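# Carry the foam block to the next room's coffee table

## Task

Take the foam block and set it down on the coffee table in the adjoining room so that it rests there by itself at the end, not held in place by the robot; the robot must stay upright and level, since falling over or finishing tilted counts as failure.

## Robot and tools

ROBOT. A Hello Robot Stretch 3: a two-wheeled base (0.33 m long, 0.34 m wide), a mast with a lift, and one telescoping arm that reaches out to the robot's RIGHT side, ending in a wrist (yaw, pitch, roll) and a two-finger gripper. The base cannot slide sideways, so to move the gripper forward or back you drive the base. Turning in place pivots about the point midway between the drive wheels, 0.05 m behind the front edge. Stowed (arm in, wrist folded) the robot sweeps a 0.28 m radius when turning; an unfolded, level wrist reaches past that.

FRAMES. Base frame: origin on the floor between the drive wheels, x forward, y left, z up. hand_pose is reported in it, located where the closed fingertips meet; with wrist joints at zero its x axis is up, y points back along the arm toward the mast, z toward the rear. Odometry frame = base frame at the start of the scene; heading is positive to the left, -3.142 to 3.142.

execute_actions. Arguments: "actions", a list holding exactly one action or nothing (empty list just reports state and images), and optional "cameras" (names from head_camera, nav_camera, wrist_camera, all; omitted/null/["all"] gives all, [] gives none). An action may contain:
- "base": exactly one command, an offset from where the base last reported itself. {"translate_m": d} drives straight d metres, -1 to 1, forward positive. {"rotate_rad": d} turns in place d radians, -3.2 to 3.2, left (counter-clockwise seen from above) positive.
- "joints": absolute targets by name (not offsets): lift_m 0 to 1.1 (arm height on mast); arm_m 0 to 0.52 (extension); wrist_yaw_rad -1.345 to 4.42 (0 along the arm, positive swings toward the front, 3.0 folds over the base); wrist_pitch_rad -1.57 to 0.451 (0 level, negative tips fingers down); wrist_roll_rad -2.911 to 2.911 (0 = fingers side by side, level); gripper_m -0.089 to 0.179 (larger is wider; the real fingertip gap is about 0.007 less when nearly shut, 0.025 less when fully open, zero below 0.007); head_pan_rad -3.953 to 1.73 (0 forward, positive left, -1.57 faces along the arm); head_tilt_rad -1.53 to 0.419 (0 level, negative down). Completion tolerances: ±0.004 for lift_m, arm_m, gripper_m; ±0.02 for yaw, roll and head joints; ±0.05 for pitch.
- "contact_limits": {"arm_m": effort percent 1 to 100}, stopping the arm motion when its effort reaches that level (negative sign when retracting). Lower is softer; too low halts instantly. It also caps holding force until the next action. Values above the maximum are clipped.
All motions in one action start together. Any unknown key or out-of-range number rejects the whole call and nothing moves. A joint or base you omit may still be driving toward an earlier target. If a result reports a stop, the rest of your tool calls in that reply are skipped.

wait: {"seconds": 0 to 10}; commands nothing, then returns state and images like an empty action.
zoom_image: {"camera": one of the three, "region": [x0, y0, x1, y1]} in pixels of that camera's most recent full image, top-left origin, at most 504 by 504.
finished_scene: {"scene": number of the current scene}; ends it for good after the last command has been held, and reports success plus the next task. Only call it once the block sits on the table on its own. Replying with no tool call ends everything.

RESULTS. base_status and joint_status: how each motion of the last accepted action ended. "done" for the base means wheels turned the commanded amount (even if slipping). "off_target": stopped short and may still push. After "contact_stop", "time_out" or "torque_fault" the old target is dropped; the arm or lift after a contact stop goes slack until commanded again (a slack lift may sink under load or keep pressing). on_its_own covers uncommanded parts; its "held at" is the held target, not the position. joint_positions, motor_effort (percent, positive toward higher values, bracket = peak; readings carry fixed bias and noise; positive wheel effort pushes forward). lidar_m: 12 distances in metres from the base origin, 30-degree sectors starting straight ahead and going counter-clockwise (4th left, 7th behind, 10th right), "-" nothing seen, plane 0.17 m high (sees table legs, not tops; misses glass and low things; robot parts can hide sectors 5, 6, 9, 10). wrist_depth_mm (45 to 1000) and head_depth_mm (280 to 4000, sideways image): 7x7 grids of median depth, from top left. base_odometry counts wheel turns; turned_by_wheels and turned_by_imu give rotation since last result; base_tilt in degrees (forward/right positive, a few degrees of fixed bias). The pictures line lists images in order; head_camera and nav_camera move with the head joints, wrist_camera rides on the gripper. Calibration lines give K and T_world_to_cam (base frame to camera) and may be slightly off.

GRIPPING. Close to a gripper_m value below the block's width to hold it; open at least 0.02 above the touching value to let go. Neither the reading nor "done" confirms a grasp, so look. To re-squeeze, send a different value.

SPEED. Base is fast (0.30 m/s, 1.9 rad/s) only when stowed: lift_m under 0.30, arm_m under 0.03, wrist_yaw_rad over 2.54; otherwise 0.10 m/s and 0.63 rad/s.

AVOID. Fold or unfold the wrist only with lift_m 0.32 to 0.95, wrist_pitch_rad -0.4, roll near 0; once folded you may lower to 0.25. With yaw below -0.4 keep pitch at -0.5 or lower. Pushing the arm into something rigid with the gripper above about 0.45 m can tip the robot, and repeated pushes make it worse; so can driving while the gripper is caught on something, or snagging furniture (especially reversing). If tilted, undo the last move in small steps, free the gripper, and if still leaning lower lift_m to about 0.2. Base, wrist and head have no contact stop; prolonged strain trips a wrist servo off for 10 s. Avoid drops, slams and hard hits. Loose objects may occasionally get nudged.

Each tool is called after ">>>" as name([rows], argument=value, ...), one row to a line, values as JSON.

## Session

>>> execute_actions(actions=[])

Scene clock: 0.00 s.
base_odometry: x=+0.000 y=+0.000 heading=+0.000 (m, m, rad; odometry frame)
turned_by_wheels: +0.000 (rad since the last result)
turned_by_imu: +0.000 (rad since the last result)
base_tilt: forward=-0.2 right=-0.7 (deg)
lidar_m: 1.08 1.75 2.86 1.91 1.55 1.54 1.12 0.91 0.90 0.99 0.99 0.98
head_depth_mm: 957 955 958 956 953 954 947 / 1032 1020 1022 1022 1020 1018 1013 / 1104 1097 1103 1093 1093 1090 1089 / 1188 1185 1185 1183 1175 1178 1179 / 1302 1287 1285 1283 1284 1284 1272 / 1396 1393 1387 1382 1373 1381 1368 / 1566 1636 1623 1616 1617 1612 1601
base_status: not commanded
joint_positions: lift_m=+0.492 arm_m=-0.002 wrist_yaw_rad=+3.098 wrist_pitch_rad=-0.499 wrist_roll_rad=-0.006 gripper_m=+0.037 head_pan_rad=+0.003 head_tilt_rad=+0.013
joint_status: not commanded
motor_effort: left_wheel=+0 right_wheel=+0 lift_m=+37 arm_m=-1 wrist_yaw_rad=+1 wrist_pitch_rad=+5 wrist_roll_rad=+1 gripper_m=+0 head_pan_rad=+1 head_tilt_rad=+3 (%)
hand_pose: x=-0.0120 y=+0.0701 z=+0.4864 quat_wxyz=(+0.189, +0.686, +0.160, +0.684) (m; base frame)
wrist_depth_mm: - - - - - - - / - - - - - - - / - - - - - - - / - - - 999 964 960 906 / 880 869 861 809 836 753 761 / 736 728 721 691 654 664 656 / 641 637 633 616 596 586 571
pictures: head_camera (sideways: a quarter turn clockwise sets it upright), nav_camera (sideways: a quarter turn counterclockwise sets it upright), wrist_camera
camera_calibration (this result's frames):
head_camera: T_world_to_cam=[[0.0308774, -0.00450253, -0.999513, 1.31904], [0.0394327, 0.999217, -0.00328302, 0.00803602], [0.998745, -0.0393121, 0.0310308, -0.0893631], [0, 0, 0, 1]] pos_world=[0.0482055, -0.00560377, 1.3212]
nav_camera: T_world_to_cam=[[-0.0303542, -0.048845, 0.998345, -1.2515], [-0.00393316, -0.998792, -0.0489864, 0.11099], [0.999531, -0.0054136, 0.0301254, -0.0883353], [0, 0, 0, 1]] pos_world=[0.050742, 0.0492481, 1.25753]
wrist_camera: T_world_to_cam=[[0.998486, -0.0340569, -0.0431961, 0.0403706], [-0.0550019, -0.628887, -0.775549, 0.455291], [-0.000752633, 0.776751, -0.629808, 0.423441], [0, 0, 0, 1]] pos_world=[-0.0149489, -0.0412071, 0.621531]
Images, in order (width x height): head_camera 896x504, nav_camera 672x504, wrist_camera 644x364.

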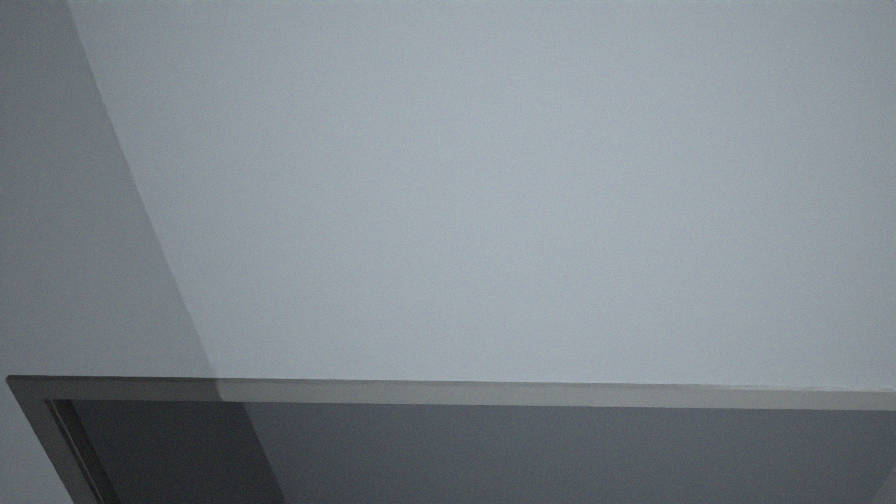

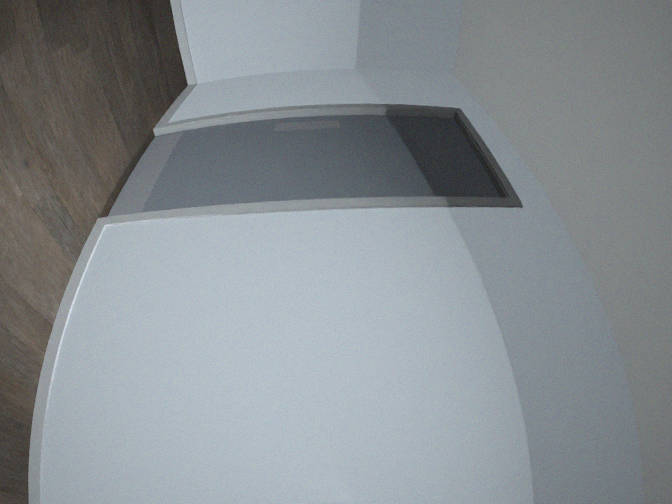

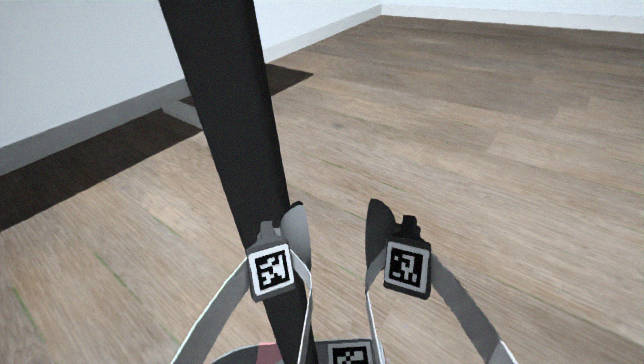

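>>> execute_actions([
  {"joints":{"head_pan_rad":-3.9,"head_tilt_rad":-0.4,"wrist_pitch_rad":-0.4,"lift_m":0.7}},
], cameras=["head_camera","nav_camera"])

Scene clock: 2.83 s.
base_odometry: x=+0.000 y=+0.000 heading=+0.000 (m, m, rad; odometry frame)
turned_by_wheels: +0.000 (rad since the last result)
turned_by_imu: -0.001 (rad since the last result)
base_tilt: forward=-0.2 right=-0.6 (deg)
lidar_m: 1.08 1.74 2.86 1.92 1.55 1.54 1.12 0.90 0.90 0.98 0.99 0.98
head_depth_mm: - - - - - - - / 1322 1430 1483 - - - - / 1304 1417 1478 893 1784 1752 1440 / 1293 1402 1467 888 1763 1737 1426 / 1282 1388 1444 881 1749 1741 1414 / 1270 1374 1422 877 1727 1721 1410 / 1272 1366 1428 872 1714 1713 1411
base_status: not commanded
joint_positions: lift_m=+0.700 arm_m=-0.002 wrist_yaw_rad=+3.098 wrist_pitch_rad=-0.421 wrist_roll_rad=-0.006 gripper_m=+0.037 head_pan_rad=-3.893 head_tilt_rad=-0.395
joint_status: all done
motor_effort: left_wheel=+0(0) right_wheel=-1(1) lift_m=+41(46) arm_m=-1(0) wrist_yaw_rad=+0(1) wrist_pitch_rad=+7(8) wrist_roll_rad=+1(1) gripper_m=+1(1) head_pan_rad=-3(37) head_tilt_rad=-3(34) (%)
hand_pose: x=-0.0115 y=+0.0807 z=+0.7119 quat_wxyz=(+0.163, +0.692, +0.133, +0.690) (m; base frame)
wrist_depth_mm: - - - - - - - / - - - - - - - / - - - - - - - / - - - - - - - / - - - - - - - / - - - 977 908 952 958 / 917 879 887 848 824 828 816
pictures: head_camera (sideways: a quarter turn clockwise sets it upright), nav_camera (sideways: a quarter turn counterclockwise sets it upright)
camera_calibration (this result's frames):
head_camera: T_world_to_cam=[[0.272005, -0.247713, -0.929866, 1.22638], [-0.709449, -0.704477, -0.0198589, 0.0341779], [-0.65015, 0.665095, -0.367361, 0.439267], [0, 0, 0, 1]] pos_world=[-0.0237443, 0.0357128, 1.30242]
nav_camera: T_world_to_cam=[[-0.235497, 0.286614, 0.928652, -1.159], [0.700556, 0.712349, -0.042201, 0.0978343], [-0.673619, 0.640634, -0.368545, 0.440805], [0, 0, 0, 1]] pos_world=[-0.0445451, -0.0199013, 1.24289]
Images, in order (width x height): head_camera 896x504, nav_camera 672x504.

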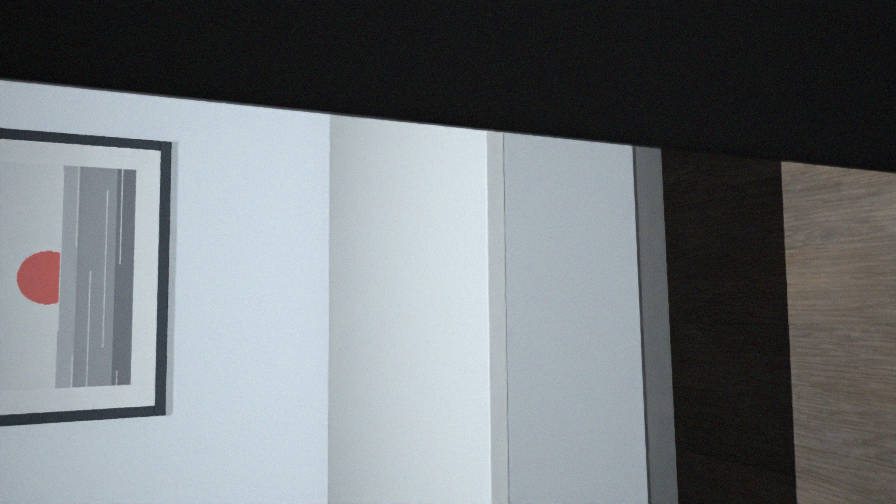

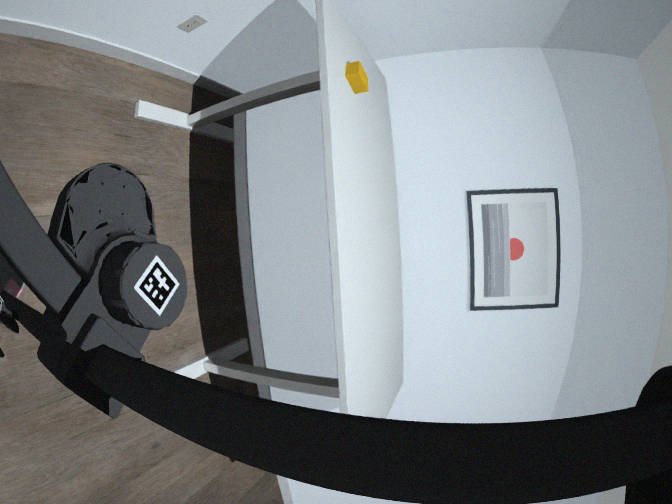

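>>> execute_actions([
  {"base":{"rotate_rad":-2.64},"joints":{"wrist_yaw_rad":0.0,"lift_m":0.94,"gripper_m":0.179,"head_pan_rad":-1.57,"head_tilt_rad":-0.5}},
], cameras=[])

>>> execute_actions([
  {"base":{"translate_m":0.63},"joints":{"lift_m":1.01}},
], cameras=[])

>>> execute_actions([
  {"base":{"rotate_rad":0.33}},
])

Scene clock: 8.40 s.
base_odometry: x=+0.000 y=+0.000 heading=-2.640 (m, m, rad; odometry frame)
turned_by_wheels: -2.640 (rad since the last result)
turned_by_imu: -2.668 (rad since the last result)
base_tilt: forward=+0.0 right=-0.7 (deg)
lidar_m: 0.91 0.90 0.98 0.99 0.98 1.06 1.68 2.86 1.95 1.22 1.54 1.14
head_depth_mm: 1621 1777 1890 2208 1991 - - / 1545 1696 1099 2093 1990 1640 - / 1475 1611 1094 1920 1937 - - / 1422 1533 1079 1824 1931 - - / 1368 1476 1075 1765 1910 1589 1288 / 1306 1419 1064 1675 1827 1536 1316 / 1249 1361 1057 823 1748 1561 1319
base_status: done
joint_positions: lift_m=+0.940 arm_m=-0.002 wrist_yaw_rad=+0.002 wrist_pitch_rad=-0.420 wrist_roll_rad=-0.006 gripper_m=+0.179 head_pan_rad=-1.577 head_tilt_rad=-0.494
joint_status: all done
motor_effort: left_wheel=+2(5) right_wheel=-2(5) lift_m=+41(42) arm_m=+0(1) wrist_yaw_rad=-2(2) wrist_pitch_rad=+7(7) wrist_roll_rad=+1(1) gripper_m=+0(87) head_pan_rad=+3(38) head_tilt_rad=-4(19) (%)
hand_pose: x=-0.0211 y=-0.3673 z=+0.9521 quat_wxyz=(+0.694, +0.149, -0.689, -0.147) (m; base frame)
wrist_depth_mm: 967 - - 889 789 - - / 561 526 547 985 - - - / - - - - - - - / - - - - - - - / - - - - - - - / - - - - - - - / - - - - - - -
pictures: none
No camera images: the call's "cameras" was empty. Leave "cameras" out to get every camera's image.

Scene clock: 15.67 s.
base_odometry: x=-0.552 y=-0.303 heading=-2.640 (m, m, rad; odometry frame)
turned_by_wheels: +0.000 (rad since the last result)
turned_by_imu: +0.002 (rad since the last result)
base_tilt: forward=+0.0 right=-0.7 (deg)
lidar_m: 0.32 0.32 0.34 0.52 1.22 1.33 2.04 3.40 1.43 1.31 0.82 0.40
head_depth_mm: 1356 1475 1105 808 - - - / 1274 1426 1099 761 - - - / 1219 1363 1093 757 - - - / 1167 1297 1074 755 - - - / 1133 1231 1080 717 1660 1540 1322 / 1097 1189 1070 711 597 1574 1321 / 1066 1143 1056 666 596 1553 1258
base_status: done
joint_positions: lift_m=+1.010 arm_m=-0.002 wrist_yaw_rad=+0.002 wrist_pitch_rad=-0.420 wrist_roll_rad=-0.006 gripper_m=+0.179 head_pan_rad=-1.577 head_tilt_rad=-0.494
joint_status: all done
motor_effort: left_wheel=+1(6) right_wheel=-2(3) lift_m=+41(44) arm_m=-1(1) wrist_yaw_rad=-1(1) wrist_pitch_rad=+7(7) wrist_roll_rad=+1(1) gripper_m=+0(0) head_pan_rad=+2(3) head_tilt_rad=-4(4) (%)
hand_pose: x=-0.0211 y=-0.3674 z=+1.0221 quat_wxyz=(+0.694, +0.149, -0.689, -0.147) (m; base frame)
wrist_depth_mm: 793 870 959 - - - - / 816 805 733 701 647 610 578 / 543 479 471 466 451 461 - / 391 379 364 386 - - - / 310 323 - - - - - / 661 - - - - - - / 595 - - - - - -
pictures: none
No camera images: the call's "cameras" was empty. Leave "cameras" out to get every camera's image.

Scene clock: 17.13 s.
base_odometry: x=-0.552 y=-0.303 heading=-2.310 (m, m, rad; odometry frame)
turned_by_wheels: +0.330 (rad since the last result)
turned_by_imu: +0.333 (rad since the last result)
base_tilt: forward=-0.2 right=-0.7 (deg)
lidar_m: 0.31 0.32 0.42 1.00 1.25 1.64 3.43 1.43 1.37 0.86 0.48 0.33
head_depth_mm: 1099 1211 1108 807 - - - / 1109 1201 1090 725 - - - / 1103 1192 1090 755 - - - / 1093 1187 1082 699 - - - / 1081 1175 1074 713 1025 1226 1286 / 1067 1166 1065 710 597 1576 1314 / 1070 1157 1227 709 1137 1324 1235
base_status: done
joint_positions: lift_m=+1.010 arm_m=-0.002 wrist_yaw_rad=+0.002 wrist_pitch_rad=-0.420 wrist_roll_rad=-0.006 gripper_m=+0.179 head_pan_rad=-1.577 head_tilt_rad=-0.494
joint_status: not commanded
motor_effort: left_wheel=-2(5) right_wheel=+2(4) lift_m=+41(41) arm_m=-1(1) wrist_yaw_rad=-1(1) wrist_pitch_rad=+7(6) wrist_roll_rad=+1(1) gripper_m=+1(1) head_pan_rad=+4(2) head_tilt_rad=-4(3) (%)
hand_pose: x=-0.0212 y=-0.3674 z=+1.0221 quat_wxyz=(+0.694, +0.149, -0.689, -0.147) (m; base frame)
wrist_depth_mm: 424 631 941 919 942 935 941 / 417 619 838 704 665 620 591 / 414 559 490 443 442 426 408 / 407 398 363 352 343 342 341 / 401 475 982 - - - - / 385 - - - - - - / 361 555 - - - - -
pictures: head_camera (sideways: a quarter turn clockwise sets it upright), nav_camera (sideways: a quarter turn counterclockwise sets it upright), wrist_camera
camera_calibration (this result's frames):
head_camera: T_world_to_cam=[[-0.00179238, 0.457801, -0.889053, 1.1748], [0.998855, -0.0416903, -0.0234814, 0.0284705], [-0.0478147, -0.888077, -0.457202, 0.552502], [0, 0, 0, 1]] pos_world=[0.0000854718, -0.0459713, 1.29773]
nav_camera: T_world_to_cam=[[-0.051554, -0.457222, 0.887857, -1.1069], [-0.998573, 0.0359939, -0.0394469, 0.104608], [-0.0139214, -0.888624, -0.458425, 0.553742], [0, 0, 0, 1]] pos_world=[0.055103, -0.0177943, 1.24074]
wrist_camera: T_world_to_cam=[[-0.998999, -0.0144738, -0.0423206, 0.021844], [0.0266391, 0.567525, -0.822925, 1.08479], [0.0359289, -0.823229, -0.566572, 0.448971], [0, 0, 0, 1]] pos_world=[-0.0232066, -0.245722, 1.148]
Images, in order (width x height): head_camera 896x504, nav_camera 672x504, wrist_camera 644x364.

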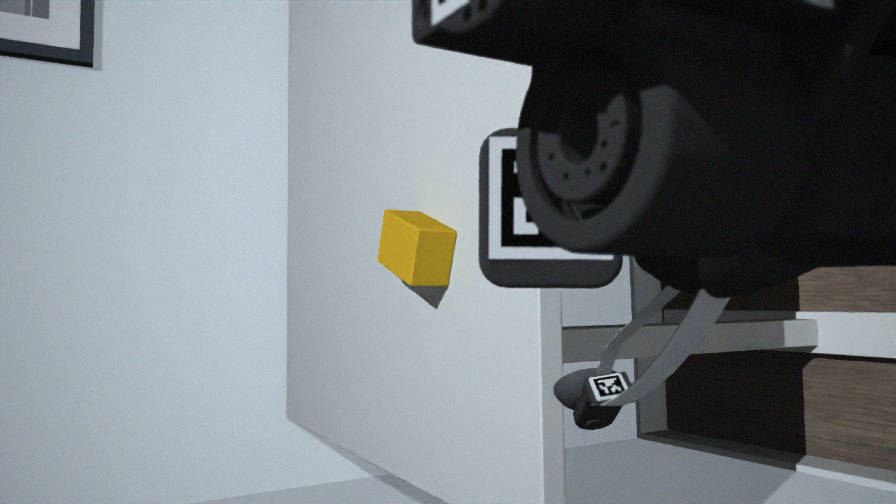

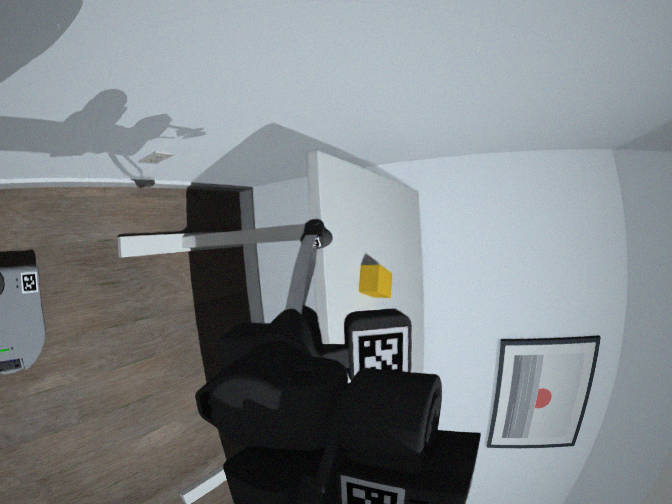

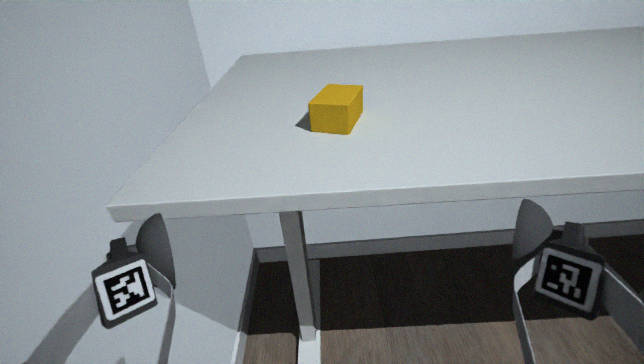

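>>> execute_actions([
  {"joints":{"arm_m":0.22,"lift_m":1.0}},
], cameras=["wrist_camera"])

Scene clock: 20.13 s.
base_odometry: x=-0.552 y=-0.303 heading=-2.310 (m, m, rad; odometry frame)
turned_by_wheels: +0.000 (rad since the last result)
turned_by_imu: -0.001 (rad since the last result)
base_tilt: forward=-0.1 right=-0.6 (deg)
lidar_m: 0.31 0.32 0.42 1.00 1.25 1.65 3.44 1.43 1.37 0.86 0.48 0.33
head_depth_mm: 1099 1212 - 694 1658 1599 1335 / 1107 1204 - - 1627 1600 1335 / 1096 1195 - - 1608 1582 1316 / 1092 1185 1241 - 1606 1587 1324 / 1085 1173 1073 684 1048 1223 1282 / 1073 1166 1061 711 1573 1563 1317 / 1070 1161 1222 708 1139 1318 1239
base_status: not commanded
joint_positions: lift_m=+1.000 arm_m=+0.220 wrist_yaw_rad=+0.001 wrist_pitch_rad=-0.420 wrist_roll_rad=-0.006 gripper_m=+0.179 head_pan_rad=-1.577 head_tilt_rad=-0.494
joint_status: all done
motor_effort: left_wheel=-3(3) right_wheel=+1(2) lift_m=+34(37) arm_m=+4(3) wrist_yaw_rad=-1(2) wrist_pitch_rad=+7(7) wrist_roll_rad=+1(1) gripper_m=+0(1) head_pan_rad=+3(4) head_tilt_rad=-4(4) (%)
hand_pose: x=-0.0212 y=-0.5888 z=+1.0124 quat_wxyz=(+0.694, +0.148, -0.689, -0.147) (m; base frame)
wrist_depth_mm: 440 653 752 754 751 751 762 / 430 633 768 661 617 587 553 / 428 546 458 443 420 402 390 / 414 357 344 258 319 312 303 / 370 294 274 257 260 253 253 / 239 - 227 222 218 211 - / 202 198 194 190 187 183 178
pictures: wrist_camera
camera_calibration (this result's frames):
wrist_camera: T_world_to_cam=[[-0.999004, -0.0141156, -0.0423205, 0.018355], [0.0268426, 0.567513, -0.822927, 1.20244], [0.0356335, -0.823244, -0.566569, 0.261088], [0, 0, 0, 1]] pos_world=[-0.0232434, -0.467203, 1.13822]
Images, in order (width x height): wrist_camera 644x364.

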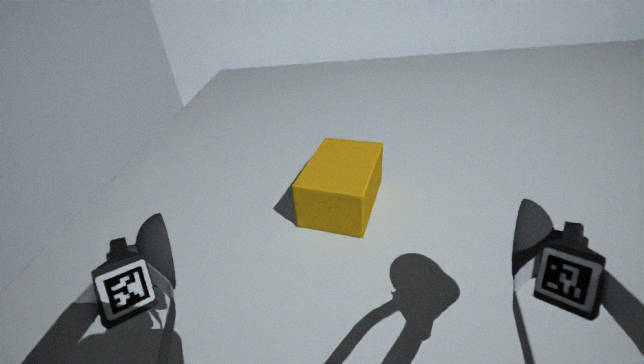

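>>> execute_actions([
  {"joints":{"arm_m":0.35,"lift_m":0.968}},
], cameras=["wrist_camera"])

>>> execute_actions([
  {"joints":{"gripper_m":0.035}},
], cameras=["wrist_camera"])

>>> execute_actions([
  {"joints":{"lift_m":1.02}},
], cameras=["wrist_camera"])

Scene clock: 22.50 s.
base_odometry: x=-0.552 y=-0.303 heading=-2.310 (m, m, rad; odometry frame)
turned_by_wheels: +0.000 (rad since the last result)
turned_by_imu: -0.001 (rad since the last result)
base_tilt: forward=-0.1 right=-0.6 (deg)
lidar_m: 0.32 0.32 0.42 1.00 1.25 1.64 3.43 1.43 1.37 0.86 0.48 0.33
head_depth_mm: 1098 1207 1284 - 1659 1601 1340 / 1108 1199 - 691 1627 1598 1334 / 1101 1186 - 689 1621 1590 1325 / 1090 1186 1200 655 1601 1586 1316 / 1080 1175 1076 715 1041 1224 1284 / 1072 1164 1060 711 1553 1586 1314 / 1067 1156 1222 707 1142 1318 1246
base_status: not commanded
joint_positions: lift_m=+0.968 arm_m=+0.350 wrist_yaw_rad=+0.001 wrist_pitch_rad=-0.420 wrist_roll_rad=-0.006 gripper_m=+0.179 head_pan_rad=-1.577 head_tilt_rad=-0.494
joint_status: all done
motor_effort: left_wheel=-2(3) right_wheel=+1(2) lift_m=+34(36) arm_m=+4(8) wrist_yaw_rad=-1(1) wrist_pitch_rad=+6(6) wrist_roll_rad=+1(1) gripper_m=+0(0) head_pan_rad=+3(3) head_tilt_rad=-4(4) (%)
hand_pose: x=-0.0212 y=-0.7188 z=+0.9803 quat_wxyz=(+0.694, +0.148, -0.689, -0.147) (m; base frame)
wrist_depth_mm: 448 609 615 632 650 652 642 / 443 625 587 555 506 481 449 / 434 434 383 365 347 331 318 / 390 294 283 272 264 256 248 / 240 244 226 156 198 211 208 / 197 - 186 129 167 174 - / - 164 157 121 148 151 148
pictures: wrist_camera
camera_calibration (this result's frames):
wrist_camera: T_world_to_cam=[[-0.999005, -0.014093, -0.0423205, 0.0151764], [0.0268555, 0.567509, -0.822929, 1.24988], [0.0356148, -0.823247, -0.566565, 0.135923], [0, 0, 0, 1]] pos_world=[-0.0232457, -0.597205, 1.10621]
Images, in order (width x height): wrist_camera 644x364.

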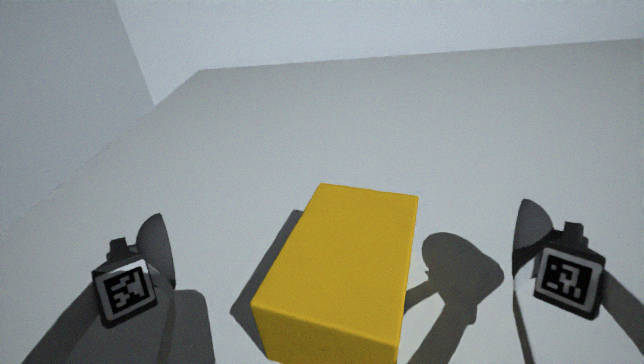

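Scene clock: 24.43 s.
base_odometry: x=-0.552 y=-0.303 heading=-2.310 (m, m, rad; odometry frame)
turned_by_wheels: +0.000 (rad since the last result)
turned_by_imu: +0.000 (rad since the last result)
base_tilt: forward=-0.1 right=-0.7 (deg)
lidar_m: 0.31 0.32 0.42 1.00 1.25 1.64 3.44 1.43 1.37 0.86 0.48 0.33
head_depth_mm: 1097 1221 1271 - 1649 1606 1330 / 1111 1198 - 690 1627 1602 1335 / 1101 1191 - 688 1600 1578 1329 / 1088 1186 1199 657 1602 1586 1323 / 1076 1174 1070 713 1039 1225 1281 / 1071 1168 1068 712 1563 1579 1310 / 1065 1161 1226 707 1135 1325 1244
base_status: not commanded
joint_positions: lift_m=+0.968 arm_m=+0.350 wrist_yaw_rad=+0.001 wrist_pitch_rad=-0.419 wrist_roll_rad=-0.006 gripper_m=+0.036 head_pan_rad=-1.577 head_tilt_rad=-0.494
joint_status: all done
motor_effort: left_wheel=-2(3) right_wheel=+2(2) lift_m=+34(34) arm_m=+4(4) wrist_yaw_rad=-1(1) wrist_pitch_rad=+6(7) wrist_roll_rad=+1(1) gripper_m=-17(89) head_pan_rad=+3(3) head_tilt_rad=-4(3) (%)
hand_pose: x=-0.0212 y=-0.7190 z=+0.9806 quat_wxyz=(+0.694, +0.148, -0.689, -0.146) (m; base frame)
wrist_depth_mm: 446 614 622 636 647 637 638 / 438 653 585 545 518 479 450 / 435 432 385 364 347 332 320 / 391 292 284 274 265 257 249 / 240 232 236 155 154 210 202 / 197 193 154 130 136 175 172 / 167 165 156 118 149 152 148
pictures: wrist_camera
camera_calibration (this result's frames):
wrist_camera: T_world_to_cam=[[-0.999005, -0.0141292, -0.0423085, 0.0151451], [0.0268681, 0.566517, -0.823612, 1.25014], [0.0356055, -0.823929, -0.565574, 0.134486], [0, 0, 0, 1]] pos_world=[-0.0232473, -0.597208, 1.10634]
Images, in order (width x height): wrist_camera 644x364.

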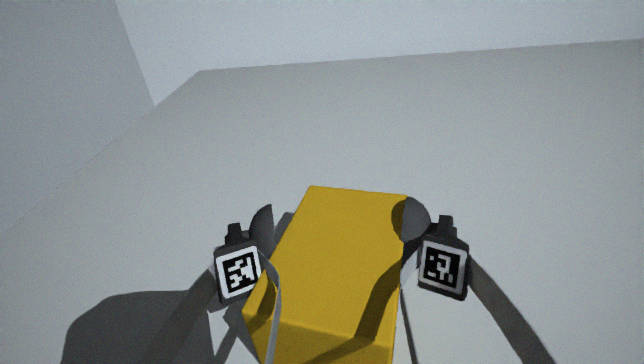

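Scene clock: 25.73 s.
base_odometry: x=-0.552 y=-0.303 heading=-2.310 (m, m, rad; odometry frame)
turned_by_wheels: +0.000 (rad since the last result)
turned_by_imu: +0.000 (rad since the last result)
base_tilt: forward=-0.2 right=-0.7 (deg)
lidar_m: 0.31 0.32 0.42 1.00 1.25 1.65 3.44 1.43 1.37 0.86 0.48 0.33
head_depth_mm: 1103 1202 - 731 1656 1608 1329 / 1106 1180 1023 728 1628 1591 1326 / 1102 1163 - 722 1622 1585 1327 / 1089 1162 - 685 1588 1574 1324 / 1083 1179 1070 713 1038 1223 1284 / 1071 1166 1067 711 1563 1585 1318 / 1062 1153 1221 708 1144 1324 1246
base_status: not commanded
joint_positions: lift_m=+1.020 arm_m=+0.350 wrist_yaw_rad=+0.001 wrist_pitch_rad=-0.419 wrist_roll_rad=-0.006 gripper_m=+0.036 head_pan_rad=-1.577 head_tilt_rad=-0.494
joint_status: all done
motor_effort: left_wheel=-3(3) right_wheel=+1(2) lift_m=+41(41) arm_m=+4(4) wrist_yaw_rad=-2(2) wrist_pitch_rad=+6(6) wrist_roll_rad=+1(1) gripper_m=-17(17) head_pan_rad=+3(3) head_tilt_rad=-4(4) (%)
hand_pose: x=-0.0212 y=-0.7189 z=+1.0322 quat_wxyz=(+0.694, +0.148, -0.689, -0.147) (m; base frame)
wrist_depth_mm: 444 606 624 645 643 645 649 / 442 652 664 661 670 641 598 / 431 591 510 485 456 446 425 / 424 410 376 368 355 343 333 / 402 310 316 155 155 280 271 / 266 256 233 129 136 232 228 / 221 220 210 118 200 202 198
pictures: wrist_camera
camera_calibration (this result's frames):
wrist_camera: T_world_to_cam=[[-0.999005, -0.0141038, -0.0423143, 0.0173551], [0.0268621, 0.5671, -0.823211, 1.29261], [0.0356068, -0.823528, -0.566157, 0.164642], [0, 0, 0, 1]] pos_world=[-0.0232468, -0.597208, 1.15804]
Images, in order (width x height): wrist_camera 644x364.

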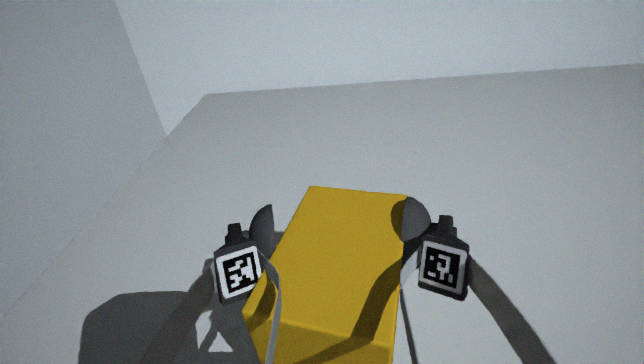

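>>> execute_actions([
  {"base":{"translate_m":-0.33},"joints":{"arm_m":0.0,"head_pan_rad":0.0,"head_tilt_rad":-0.5}},
], cameras=[])

>>> execute_actions([
  {"base":{"rotate_rad":2.8},"joints":{"lift_m":0.28,"wrist_yaw_rad":3.15}},
], cameras=["nav_camera"])

>>> execute_actions([
  {"base":{"translate_m":1.0}},
], cameras=["nav_camera"])

Scene clock: 30.43 s.
base_odometry: x=-0.330 y=-0.059 heading=-2.310 (m, m, rad; odometry frame)
turned_by_wheels: +0.000 (rad since the last result)
turned_by_imu: -0.003 (rad since the last result)
base_tilt: forward=+0.0 right=-0.7 (deg)
lidar_m: 0.64 0.66 0.87 1.20 1.23 1.61 3.10 2.00 1.20 1.32 0.95 0.68
head_depth_mm: 534 578 633 700 787 895 1036 / 529 573 628 694 780 882 1014 / 522 570 621 688 765 869 1001 / 518 563 618 679 758 858 986 / 516 557 610 672 749 846 968 / 511 553 604 665 743 840 960 / 506 549 598 658 733 824 943
base_status: done
joint_positions: lift_m=+1.020 arm_m=+0.000 wrist_yaw_rad=+0.001 wrist_pitch_rad=-0.420 wrist_roll_rad=-0.006 gripper_m=+0.036 head_pan_rad=-0.007 head_tilt_rad=-0.494
joint_status: all done
motor_effort: left_wheel=-2(7) right_wheel=+2(3) lift_m=+42(42) arm_m=-4(1) wrist_yaw_rad=-1(1) wrist_pitch_rad=+6(6) wrist_roll_rad=+1(1) gripper_m=-17(16) head_pan_rad=+2(36) head_tilt_rad=-4(4) (%)
hand_pose: x=-0.0213 y=-0.3694 z=+1.0322 quat_wxyz=(+0.694, +0.148, -0.689, -0.147) (m; base frame)
wrist_depth_mm: 791 959 929 954 956 976 970 / 790 849 797 741 679 651 612 / 567 543 511 492 468 443 435 / 412 393 385 372 357 364 357 / 719 907 962 156 154 - - / 766 - 899 130 136 - - / 741 - - 118 - - -
pictures: none
No camera images: the call's "cameras" was empty. Leave "cameras" out to get every camera's image.

Scene clock: 38.00 s.
base_odometry: x=-0.330 y=-0.059 heading=+0.490 (m, m, rad; odometry frame)
turned_by_wheels: +2.800 (rad since the last result)
turned_by_imu: +2.826 (rad since the last result)
base_tilt: forward=-0.1 right=-0.5 (deg)
lidar_m: 2.03 3.11 1.19 1.33 0.97 0.82 0.65 0.65 0.70 1.05 1.20 1.30
head_depth_mm: 1599 1603 1674 1779 1819 1598 1340 / 1808 1910 2022 2137 1990 1592 1332 / 2123 2241 2394 2441 1982 1587 1322 / 2470 2642 2833 2632 1985 1586 1318 / 2806 3031 3247 2619 1985 1592 1315 / 2653 2892 3125 2647 1980 1573 1315 / 2539 2783 2999 2614 1946 1564 1316
base_status: done
joint_positions: lift_m=+0.280 arm_m=+0.000 wrist_yaw_rad=+3.148 wrist_pitch_rad=-0.420 wrist_roll_rad=-0.006 gripper_m=+0.036 head_pan_rad=-0.007 head_tilt_rad=-0.494
joint_status: all done
motor_effort: left_wheel=-2(6) right_wheel=+1(4) lift_m=+34(37) arm_m=-4(5) wrist_yaw_rad=+3(4) wrist_pitch_rad=+7(7) wrist_roll_rad=+1(1) gripper_m=-17(17) head_pan_rad=+3(4) head_tilt_rad=-4(4) (%)
hand_pose: x=-0.0226 y=+0.0789 z=+0.2923 quat_wxyz=(+0.145, +0.689, +0.150, +0.694) (m; base frame)
wrist_depth_mm: 974 - - - - - - / - - - - - - - / - - - - 935 919 880 / 794 810 765 747 723 691 677 / 615 641 633 154 155 571 545 / 538 520 132 130 136 469 463 / 452 - - 118 393 406 402
pictures: nav_camera (sideways: a quarter turn counterclockwise sets it upright)
camera_calibration (this result's frames):
nav_camera: T_world_to_cam=[[0.457262, -0.0519396, 0.887814, -1.10994], [-0.0368386, -0.998542, -0.0394441, 0.098738], [0.888569, -0.0146695, -0.458509, 0.548345], [0, 0, 0, 1]] pos_world=[0.0239298, 0.048988, 1.24074]
Images, in order (width x height): nav_camera 672x504.

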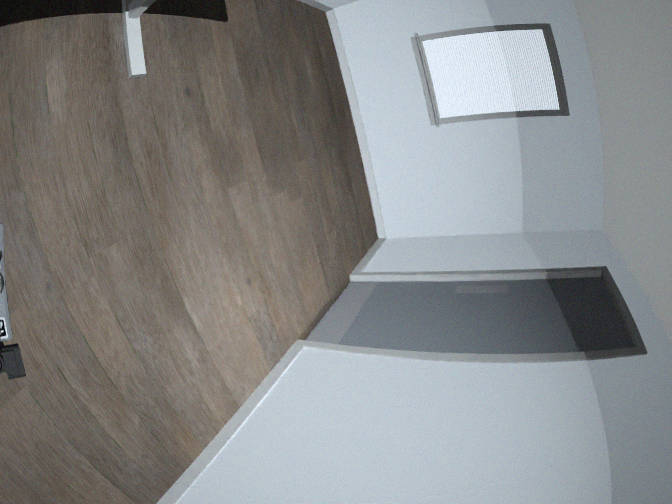

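Scene clock: 43.00 s.
base_odometry: x=+0.552 y=+0.411 heading=+0.490 (m, m, rad; odometry frame)
turned_by_wheels: +0.000 (rad since the last result)
turned_by_imu: +0.005 (rad since the last result)
base_tilt: forward=-0.3 right=-0.7 (deg)
lidar_m: 1.40 2.19 2.17 1.73 1.71 1.81 1.59 1.57 1.03 0.82 0.81 0.88
head_depth_mm: 1094 1141 1205 1264 1327 1388 1329 / 1250 1319 1394 1471 1571 1554 1330 / 1391 1483 1590 1732 1845 1597 1326 / 1674 1801 1942 2115 1980 1582 1320 / 1947 2098 2307 2447 1970 1579 1315 / 1888 2041 2175 2386 1976 1577 1310 / 1815 1947 2099 2295 1947 1575 1320
base_status: done
joint_positions: lift_m=+0.280 arm_m=+0.000 wrist_yaw_rad=+3.148 wrist_pitch_rad=-0.420 wrist_roll_rad=-0.006 gripper_m=+0.036 head_pan_rad=-0.007 head_tilt_rad=-0.495
joint_status: not commanded
motor_effort: left_wheel=-3(6) right_wheel=+1(6) lift_m=+34(35) arm_m=-4(5) wrist_yaw_rad=+2(3) wrist_pitch_rad=+7(7) wrist_roll_rad=+1(1) gripper_m=-16(17) head_pan_rad=+3(3) head_tilt_rad=-3(3) (%)
hand_pose: x=-0.0228 y=+0.0789 z=+0.2923 quat_wxyz=(+0.145, +0.689, +0.150, +0.694) (m; base frame)
wrist_depth_mm: - - - - - - - / - - - - - - - / - - 990 990 939 891 864 / 834 783 772 741 714 695 677 / 637 631 637 155 155 562 545 / 535 535 132 130 136 476 467 / 453 - - 118 396 410 400
pictures: nav_camera (sideways: a quarter turn counterclockwise sets it upright)
camera_calibration (this result's frames):
nav_camera: T_world_to_cam=[[0.457947, -0.0519345, 0.887461, -1.10949], [-0.0368475, -0.998543, -0.0394211, 0.098708], [0.888216, -0.014648, -0.459193, 0.549238], [0, 0, 0, 1]] pos_world=[0.0238816, 0.0489887, 1.24072]
Images, in order (width x height): nav_camera 672x504.

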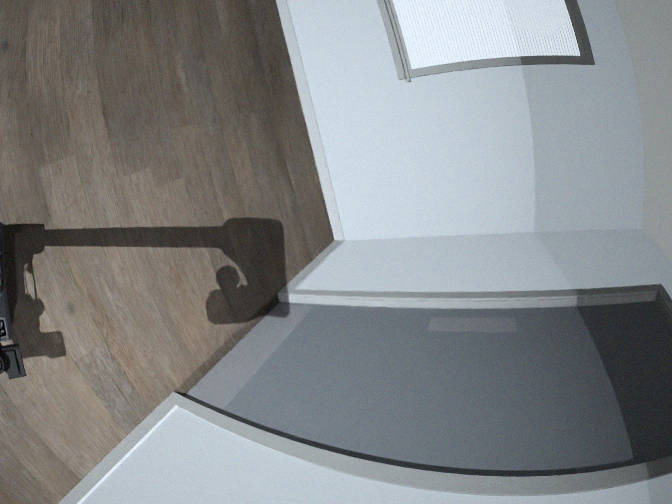

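>>> execute_actions([
  {"base":{"translate_m":1.0}},
], cameras=[])

>>> execute_actions([
  {"base":{"rotate_rad":-1.15},"joints":{"head_tilt_rad":-1.2}},
], cameras=["nav_camera","head_camera"])

Scene clock: 48.23 s.
base_odometry: x=+1.435 y=+0.881 heading=+0.490 (m, m, rad; odometry frame)
turned_by_wheels: +0.000 (rad since the last result)
turned_by_imu: +0.005 (rad since the last result)
base_tilt: forward=+0.0 right=-0.7 (deg)
lidar_m: 0.71 1.27 1.37 2.10 2.10 1.90 2.52 1.12 0.59 0.48 0.47 0.51
head_depth_mm: 545 569 582 613 671 734 812 / 623 656 696 736 780 812 891 / 728 777 827 889 959 1033 1130 / 883 947 1028 1120 1233 1361 1302 / 1082 1178 1284 1417 1577 1578 1322 / 1067 1153 1259 1380 1525 1573 1317 / 1031 1113 1205 1312 1451 1523 1318
base_status: done
joint_positions: lift_m=+0.280 arm_m=+0.000 wrist_yaw_rad=+3.148 wrist_pitch_rad=-0.420 wrist_roll_rad=-0.006 gripper_m=+0.036 head_pan_rad=-0.007 head_tilt_rad=-0.495
joint_status: not commanded
motor_effort: left_wheel=-3(7) right_wheel=+2(6) lift_m=+34(34) arm_m=-4(4) wrist_yaw_rad=+2(2) wrist_pitch_rad=+7(6) wrist_roll_rad=+1(1) gripper_m=-17(17) head_pan_rad=+3(3) head_tilt_rad=-3(3) (%)
hand_pose: x=-0.0228 y=+0.0789 z=+0.2923 quat_wxyz=(+0.145, +0.689, +0.150, +0.694) (m; base frame)
wrist_depth_mm: - - - - - - - / - - - - - - - / - - - - 947 919 889 / 830 789 779 747 716 703 674 / 650 625 634 154 155 571 556 / 542 528 132 129 136 477 466 / 449 - - 118 396 412 400
pictures: none
No camera images: the call's "cameras" was empty. Leave "cameras" out to get every camera's image.

Scene clock: 50.13 s.
base_odometry: x=+1.435 y=+0.881 heading=-0.660 (m, m, rad; odometry frame)
turned_by_wheels: -1.150 (rad since the last result)
turned_by_imu: -1.159 (rad since the last result)
base_tilt: forward=+0.0 right=-0.5 (deg)
lidar_m: 0.47 0.49 0.62 1.27 1.33 1.86 2.09 1.90 2.57 1.49 0.63 0.48
head_depth_mm: 481 595 789 1150 1274 1192 1118 / 484 600 790 1158 1275 1197 1124 / 484 604 792 1165 1263 1206 - / 486 604 798 1174 1262 1197 - / 486 607 803 1188 1262 1193 - / 489 608 809 1191 1254 1182 - / 491 610 812 1205 1248 1172 1118
base_status: done
joint_positions: lift_m=+0.280 arm_m=+0.000 wrist_yaw_rad=+3.148 wrist_pitch_rad=-0.420 wrist_roll_rad=-0.006 gripper_m=+0.036 head_pan_rad=-0.006 head_tilt_rad=-1.185
joint_status: all done
motor_effort: left_wheel=+2(10) right_wheel=-3(7) lift_m=+34(34) arm_m=-4(4) wrist_yaw_rad=+2(2) wrist_pitch_rad=+7(7) wrist_roll_rad=+1(1) gripper_m=-17(16) head_pan_rad=+3(4) head_tilt_rad=-9(52) (%)
hand_pose: x=-0.0228 y=+0.0789 z=+0.2923 quat_wxyz=(+0.145, +0.689, +0.150, +0.694) (m; base frame)
wrist_depth_mm: - - - - - 868 553 / - - - - - 885 553 / - - - 954 947 823 539 / 832 788 777 734 725 689 560 / 650 625 649 154 154 565 535 / 537 523 131 129 135 477 466 / 456 - - 118 401 415 406
pictures: head_camera (sideways: a quarter turn clockwise sets it upright), nav_camera (sideways: a quarter turn counterclockwise sets it upright)
camera_calibration (this result's frames):
head_camera: T_world_to_cam=[[-0.919697, 0.00137618, -0.392626, 0.533502], [0.0189015, 0.99899, -0.0407739, 0.0569311], [0.392173, -0.0449209, -0.918794, 1.15012], [0, 0, 0, 1]] pos_world=[0.0385397, -0.0059436, 1.26851]
nav_camera: T_world_to_cam=[[0.918394, -0.0547177, 0.391865, -0.466487], [-0.054657, -0.998441, -0.0113197, 0.062208], [0.391874, -0.0110222, -0.919953, 1.15148], [0, 0, 0, 1]] pos_world=[-0.0194157, 0.0492778, 1.24281]
Images, in order (width x height): head_camera 896x504, nav_camera 672x504.

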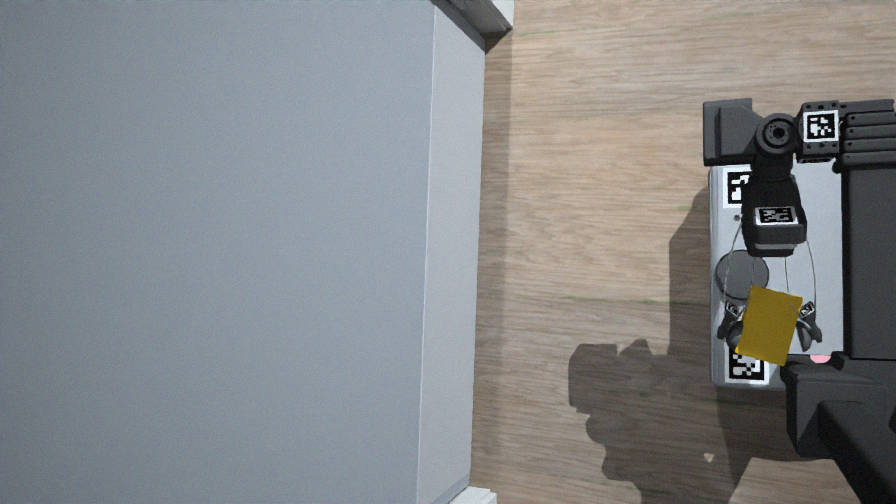

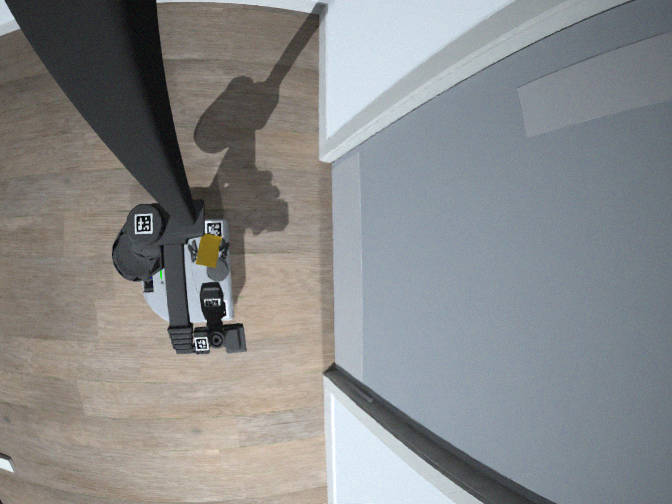

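>>> execute_actions([
  {"base":{"rotate_rad":0.18},"joints":{"head_tilt_rad":-0.9}},
], cameras=[])

>>> execute_actions([
  {"base":{"translate_m":0.38}},
], cameras=[])

>>> execute_actions([
  {"base":{"translate_m":0.55}},
], cameras=["nav_camera"])

Scene clock: 51.50 s.
base_odometry: x=+1.435 y=+0.881 heading=-0.480 (m, m, rad; odometry frame)
turned_by_wheels: +0.180 (rad since the last result)
turned_by_imu: +0.181 (rad since the last result)
base_tilt: forward=-0.2 right=-0.8 (deg)
lidar_m: 0.47 0.53 0.80 1.27 1.43 2.09 2.09 1.90 2.50 0.94 0.56 0.47
head_depth_mm: 386 445 523 639 814 1121 1133 / 394 455 536 657 846 1195 1126 / 402 465 553 679 882 1196 1127 / 409 477 568 705 927 1213 1117 / 418 487 583 728 970 1218 1118 / 426 499 601 754 1015 1242 1117 / 435 510 619 784 1047 1219 1115
base_status: done
joint_positions: lift_m=+0.280 arm_m=+0.000 wrist_yaw_rad=+3.148 wrist_pitch_rad=-0.420 wrist_roll_rad=-0.006 gripper_m=+0.036 head_pan_rad=-0.006 head_tilt_rad=-0.902
joint_status: all done
motor_effort: left_wheel=-2(9) right_wheel=+1(5) lift_m=+34(34) arm_m=-4(4) wrist_yaw_rad=+3(2) wrist_pitch_rad=+7(6) wrist_roll_rad=+1(1) gripper_m=-16(17) head_pan_rad=+3(3) head_tilt_rad=+2(29) (%)
hand_pose: x=-0.0228 y=+0.0789 z=+0.2923 quat_wxyz=(+0.145, +0.689, +0.150, +0.694) (m; base frame)
wrist_depth_mm: - - - - - - 733 / - - - - - - 728 / - - - 980 973 909 677 / 815 783 762 729 724 706 632 / 645 633 639 154 155 570 543 / 537 528 132 129 136 469 465 / 455 - - 118 395 405 401
pictures: none
No camera images: the call's "cameras" was empty. Leave "cameras" out to get every camera's image.

Scene clock: 54.50 s.
base_odometry: x=+1.772 y=+0.706 heading=-0.481 (m, m, rad; odometry frame)
turned_by_wheels: +0.000 (rad since the last result)
turned_by_imu: +0.002 (rad since the last result)
base_tilt: forward=-0.1 right=-0.7 (deg)
lidar_m: - 0.15 0.18 1.19 1.34 2.22 2.30 2.26 2.59 0.21 0.15 -
head_depth_mm: - - - - - - - / - - - - - - 320 / - - - - - - 342 / - - - - - - 367 / - - - - - - 396 / - - - - - - 431 / - - - - - - 490
base_status: done
joint_positions: lift_m=+0.280 arm_m=+0.000 wrist_yaw_rad=+3.148 wrist_pitch_rad=-0.420 wrist_roll_rad=-0.006 gripper_m=+0.036 head_pan_rad=-0.006 head_tilt_rad=-0.901
joint_status: not commanded
motor_effort: left_wheel=-3(7) right_wheel=+1(7) lift_m=+35(34) arm_m=-4(4) wrist_yaw_rad=+2(2) wrist_pitch_rad=+7(7) wrist_roll_rad=+1(1) gripper_m=-16(17) head_pan_rad=+2(3) head_tilt_rad=+2(2) (%)
hand_pose: x=-0.0228 y=+0.0789 z=+0.2923 quat_wxyz=(+0.145, +0.689, +0.150, +0.694) (m; base frame)
wrist_depth_mm: - - - - - 319 186 / - - - - - 345 183 / - - - 968 851 330 178 / 835 808 775 748 588 316 174 / 641 632 642 154 155 304 171 / 532 523 132 129 136 260 167 / 455 - - 118 398 319 161
pictures: none
No camera images: the call's "cameras" was empty. Leave "cameras" out to get every camera's image.

Scene clock: 57.90 s.
base_odometry: x=+2.260 y=+0.451 heading=-0.481 (m, m, rad; odometry frame)
turned_by_wheels: +0.000 (rad since the last result)
turned_by_imu: -0.244 (rad since the last result)
base_tilt: forward=+0.0 right=-0.4 (deg)
lidar_m: 0.25 1.72 1.24 1.18 0.47 0.48 2.98 2.73 0.30 0.20 0.19 0.19
head_depth_mm: - - - - 298 348 426 / - - - 297 345 426 548 / - - 299 344 424 548 765 / - 302 349 426 550 771 1092 / 1631 1882 1857 1611 1388 1245 1119 / 1626 1892 1851 1595 1389 1238 1123 / 1619 1883 1846 1586 1402 1239 1120
base_status: done
joint_positions: lift_m=+0.280 arm_m=+0.000 wrist_yaw_rad=+3.152 wrist_pitch_rad=-0.421 wrist_roll_rad=-0.006 gripper_m=+0.036 head_pan_rad=-0.006 head_tilt_rad=-0.900
joint_status: not commanded
motor_effort: left_wheel=+1(12) right_wheel=+2(27) lift_m=+37(37) arm_m=+4(6) wrist_yaw_rad=-2(26) wrist_pitch_rad=+7(7) wrist_roll_rad=+1(1) gripper_m=-17(17) head_pan_rad=+3(2) head_tilt_rad=+0(1) (%)
hand_pose: x=-0.0236 y=+0.0793 z=+0.2920 quat_wxyz=(+0.144, +0.688, +0.152, +0.695) (m; base frame)
wrist_depth_mm: 354 518 - - - - - / 380 508 778 - - - - / 414 483 761 983 969 891 863 / 479 485 715 742 710 697 680 / 634 540 642 155 155 562 540 / 530 524 132 129 136 475 465 / 453 - - 118 390 410 405
pictures: nav_camera (sideways: a quarter turn counterclockwise sets it upright)
camera_calibration (this result's frames):
nav_camera: T_world_to_cam=[[0.770564, -0.0537329, 0.635094, -0.782433], [-0.0494763, -0.998476, -0.0244473, 0.0792739], [0.635439, -0.0125838, -0.772048, 0.957754], [0, 0, 0, 1]] pos_world=[-0.00175742, 0.0491629, 1.23829]
Images, in order (width x height): nav_camera 672x504.

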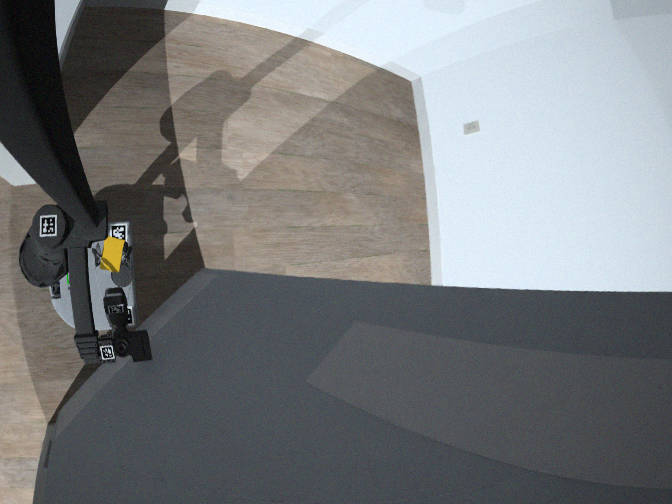

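>>> execute_actions([
  {"base":{"rotate_rad":0.2}},
], cameras=[])

>>> execute_actions([
  {"base":{"translate_m":0.8},"joints":{"head_pan_rad":-1.6,"head_tilt_rad":-0.5}},
], cameras=["nav_camera","head_camera"])

Scene clock: 59.90 s.
base_odometry: x=+2.260 y=+0.451 heading=-0.281 (m, m, rad; odometry frame)
turned_by_wheels: +0.200 (rad since the last result)
turned_by_imu: +0.200 (rad since the last result)
base_tilt: forward=-0.2 right=-0.6 (deg)
lidar_m: 0.33 1.44 1.19 0.80 0.50 2.07 2.73 0.55 0.26 0.20 0.20 0.22
head_depth_mm: - 287 299 324 361 411 472 / 1591 1734 355 394 450 524 626 / 1622 1894 1871 1618 621 721 925 / 1650 1938 1878 1612 1398 1250 1124 / 1670 1947 1869 1602 1405 1243 1122 / 1701 2001 1861 1603 1391 1241 1118 / 1737 2026 1845 1575 1388 1240 1118
base_status: done
joint_positions: lift_m=+0.280 arm_m=+0.000 wrist_yaw_rad=+3.154 wrist_pitch_rad=-0.421 wrist_roll_rad=-0.006 gripper_m=+0.036 head_pan_rad=-0.006 head_tilt_rad=-0.900
joint_status: not commanded
motor_effort: left_wheel=-2(8) right_wheel=+4(11) lift_m=+37(37) arm_m=+4(4) wrist_yaw_rad=-4(4) wrist_pitch_rad=+7(7) wrist_roll_rad=+1(1) gripper_m=-16(17) head_pan_rad=+3(3) head_tilt_rad=+0(0) (%)
hand_pose: x=-0.0240 y=+0.0793 z=+0.2920 quat_wxyz=(+0.143, +0.688, +0.153, +0.695) (m; base frame)
wrist_depth_mm: - 415 - - - - 975 / - 451 531 - - - - / - 509 516 986 945 911 879 / 824 718 579 726 733 687 672 / 654 626 593 154 154 572 547 / 524 529 132 130 136 474 468 / 449 - - 118 394 412 405
pictures: none
No camera images: the call's "cameras" was empty. Leave "cameras" out to get every camera's image.

Scene clock: 64.57 s.
base_odometry: x=+3.028 y=+0.230 heading=-0.281 (m, m, rad; odometry frame)
turned_by_wheels: +0.000 (rad since the last result)
turned_by_imu: -0.006 (rad since the last result)
base_tilt: forward=-0.2 right=-0.7 (deg)
lidar_m: 1.00 1.10 1.05 1.04 1.15 1.13 1.34 1.31 1.95 2.04 1.23 1.00
head_depth_mm: 2269 2440 2591 2307 1976 1588 1329 / 2261 2477 2621 2381 1981 1579 1319 / 2278 2484 2583 2416 1975 1581 1314 / 2330 2518 2640 2384 1972 1575 1320 / 2346 2570 2805 2582 1962 1566 1313 / 2356 2561 2796 2569 1948 1574 1315 / 2162 2201 2303 2349 1934 1569 1308
base_status: done
joint_positions: lift_m=+0.280 arm_m=+0.000 wrist_yaw_rad=+3.151 wrist_pitch_rad=-0.421 wrist_roll_rad=-0.006 gripper_m=+0.036 head_pan_rad=-1.594 head_tilt_rad=-0.503
joint_status: all done
motor_effort: left_wheel=-1(11) right_wheel=+0(24) lift_m=+37(38) arm_m=+3(20) wrist_yaw_rad=-1(8) wrist_pitch_rad=+7(8) wrist_roll_rad=+1(1) gripper_m=-17(16) head_pan_rad=-4(37) head_tilt_rad=+2(37) (%)
hand_pose: x=-0.0234 y=+0.0793 z=+0.2919 quat_wxyz=(+0.144, +0.688, +0.152, +0.694) (m; base frame)
wrist_depth_mm: - - - - 954 902 879 / - - - - - 974 942 / - - - 962 959 906 860 / 827 802 771 740 710 691 654 / 652 616 617 154 154 563 547 / 532 518 132 129 136 477 468 / 456 - - 118 392 415 404
pictures: head_camera (sideways: a quarter turn clockwise sets it upright), nav_camera (sideways: a quarter turn counterclockwise sets it upright)
camera_calibration (this result's frames):
head_camera: T_world_to_cam=[[0.00613959, 0.465774, -0.884882, 1.16931], [0.998011, -0.0583739, -0.0238017, 0.0288924], [-0.0627402, -0.882976, -0.465206, 0.563009], [0, 0, 0, 1]] pos_world=[-0.0006907, -0.0458234, 1.2973]
nav_camera: T_world_to_cam=[[-0.0594682, -0.464282, 0.883689, -1.10141], [-0.997813, 0.0532419, -0.0391755, 0.10425], [-0.0288608, -0.884086, -0.466433, 0.564252], [0, 0, 0, 1]] pos_world=[0.0548076, -0.0180681, 1.24057]
Images, in order (width x height): head_camera 896x504, nav_camera 672x504.

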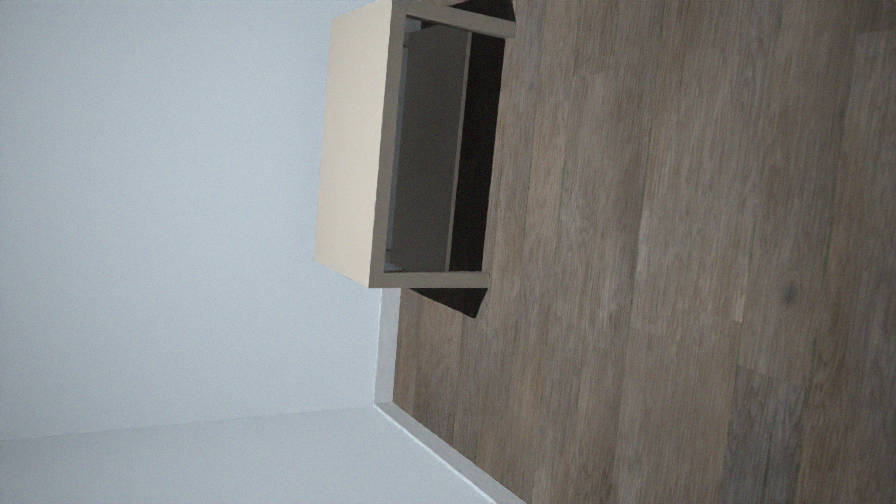

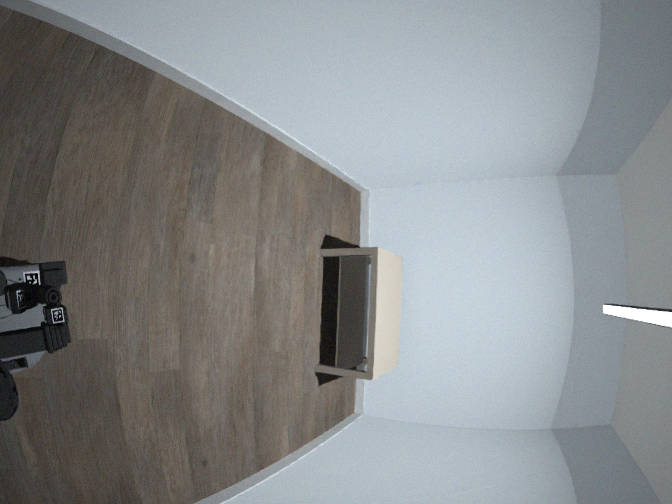

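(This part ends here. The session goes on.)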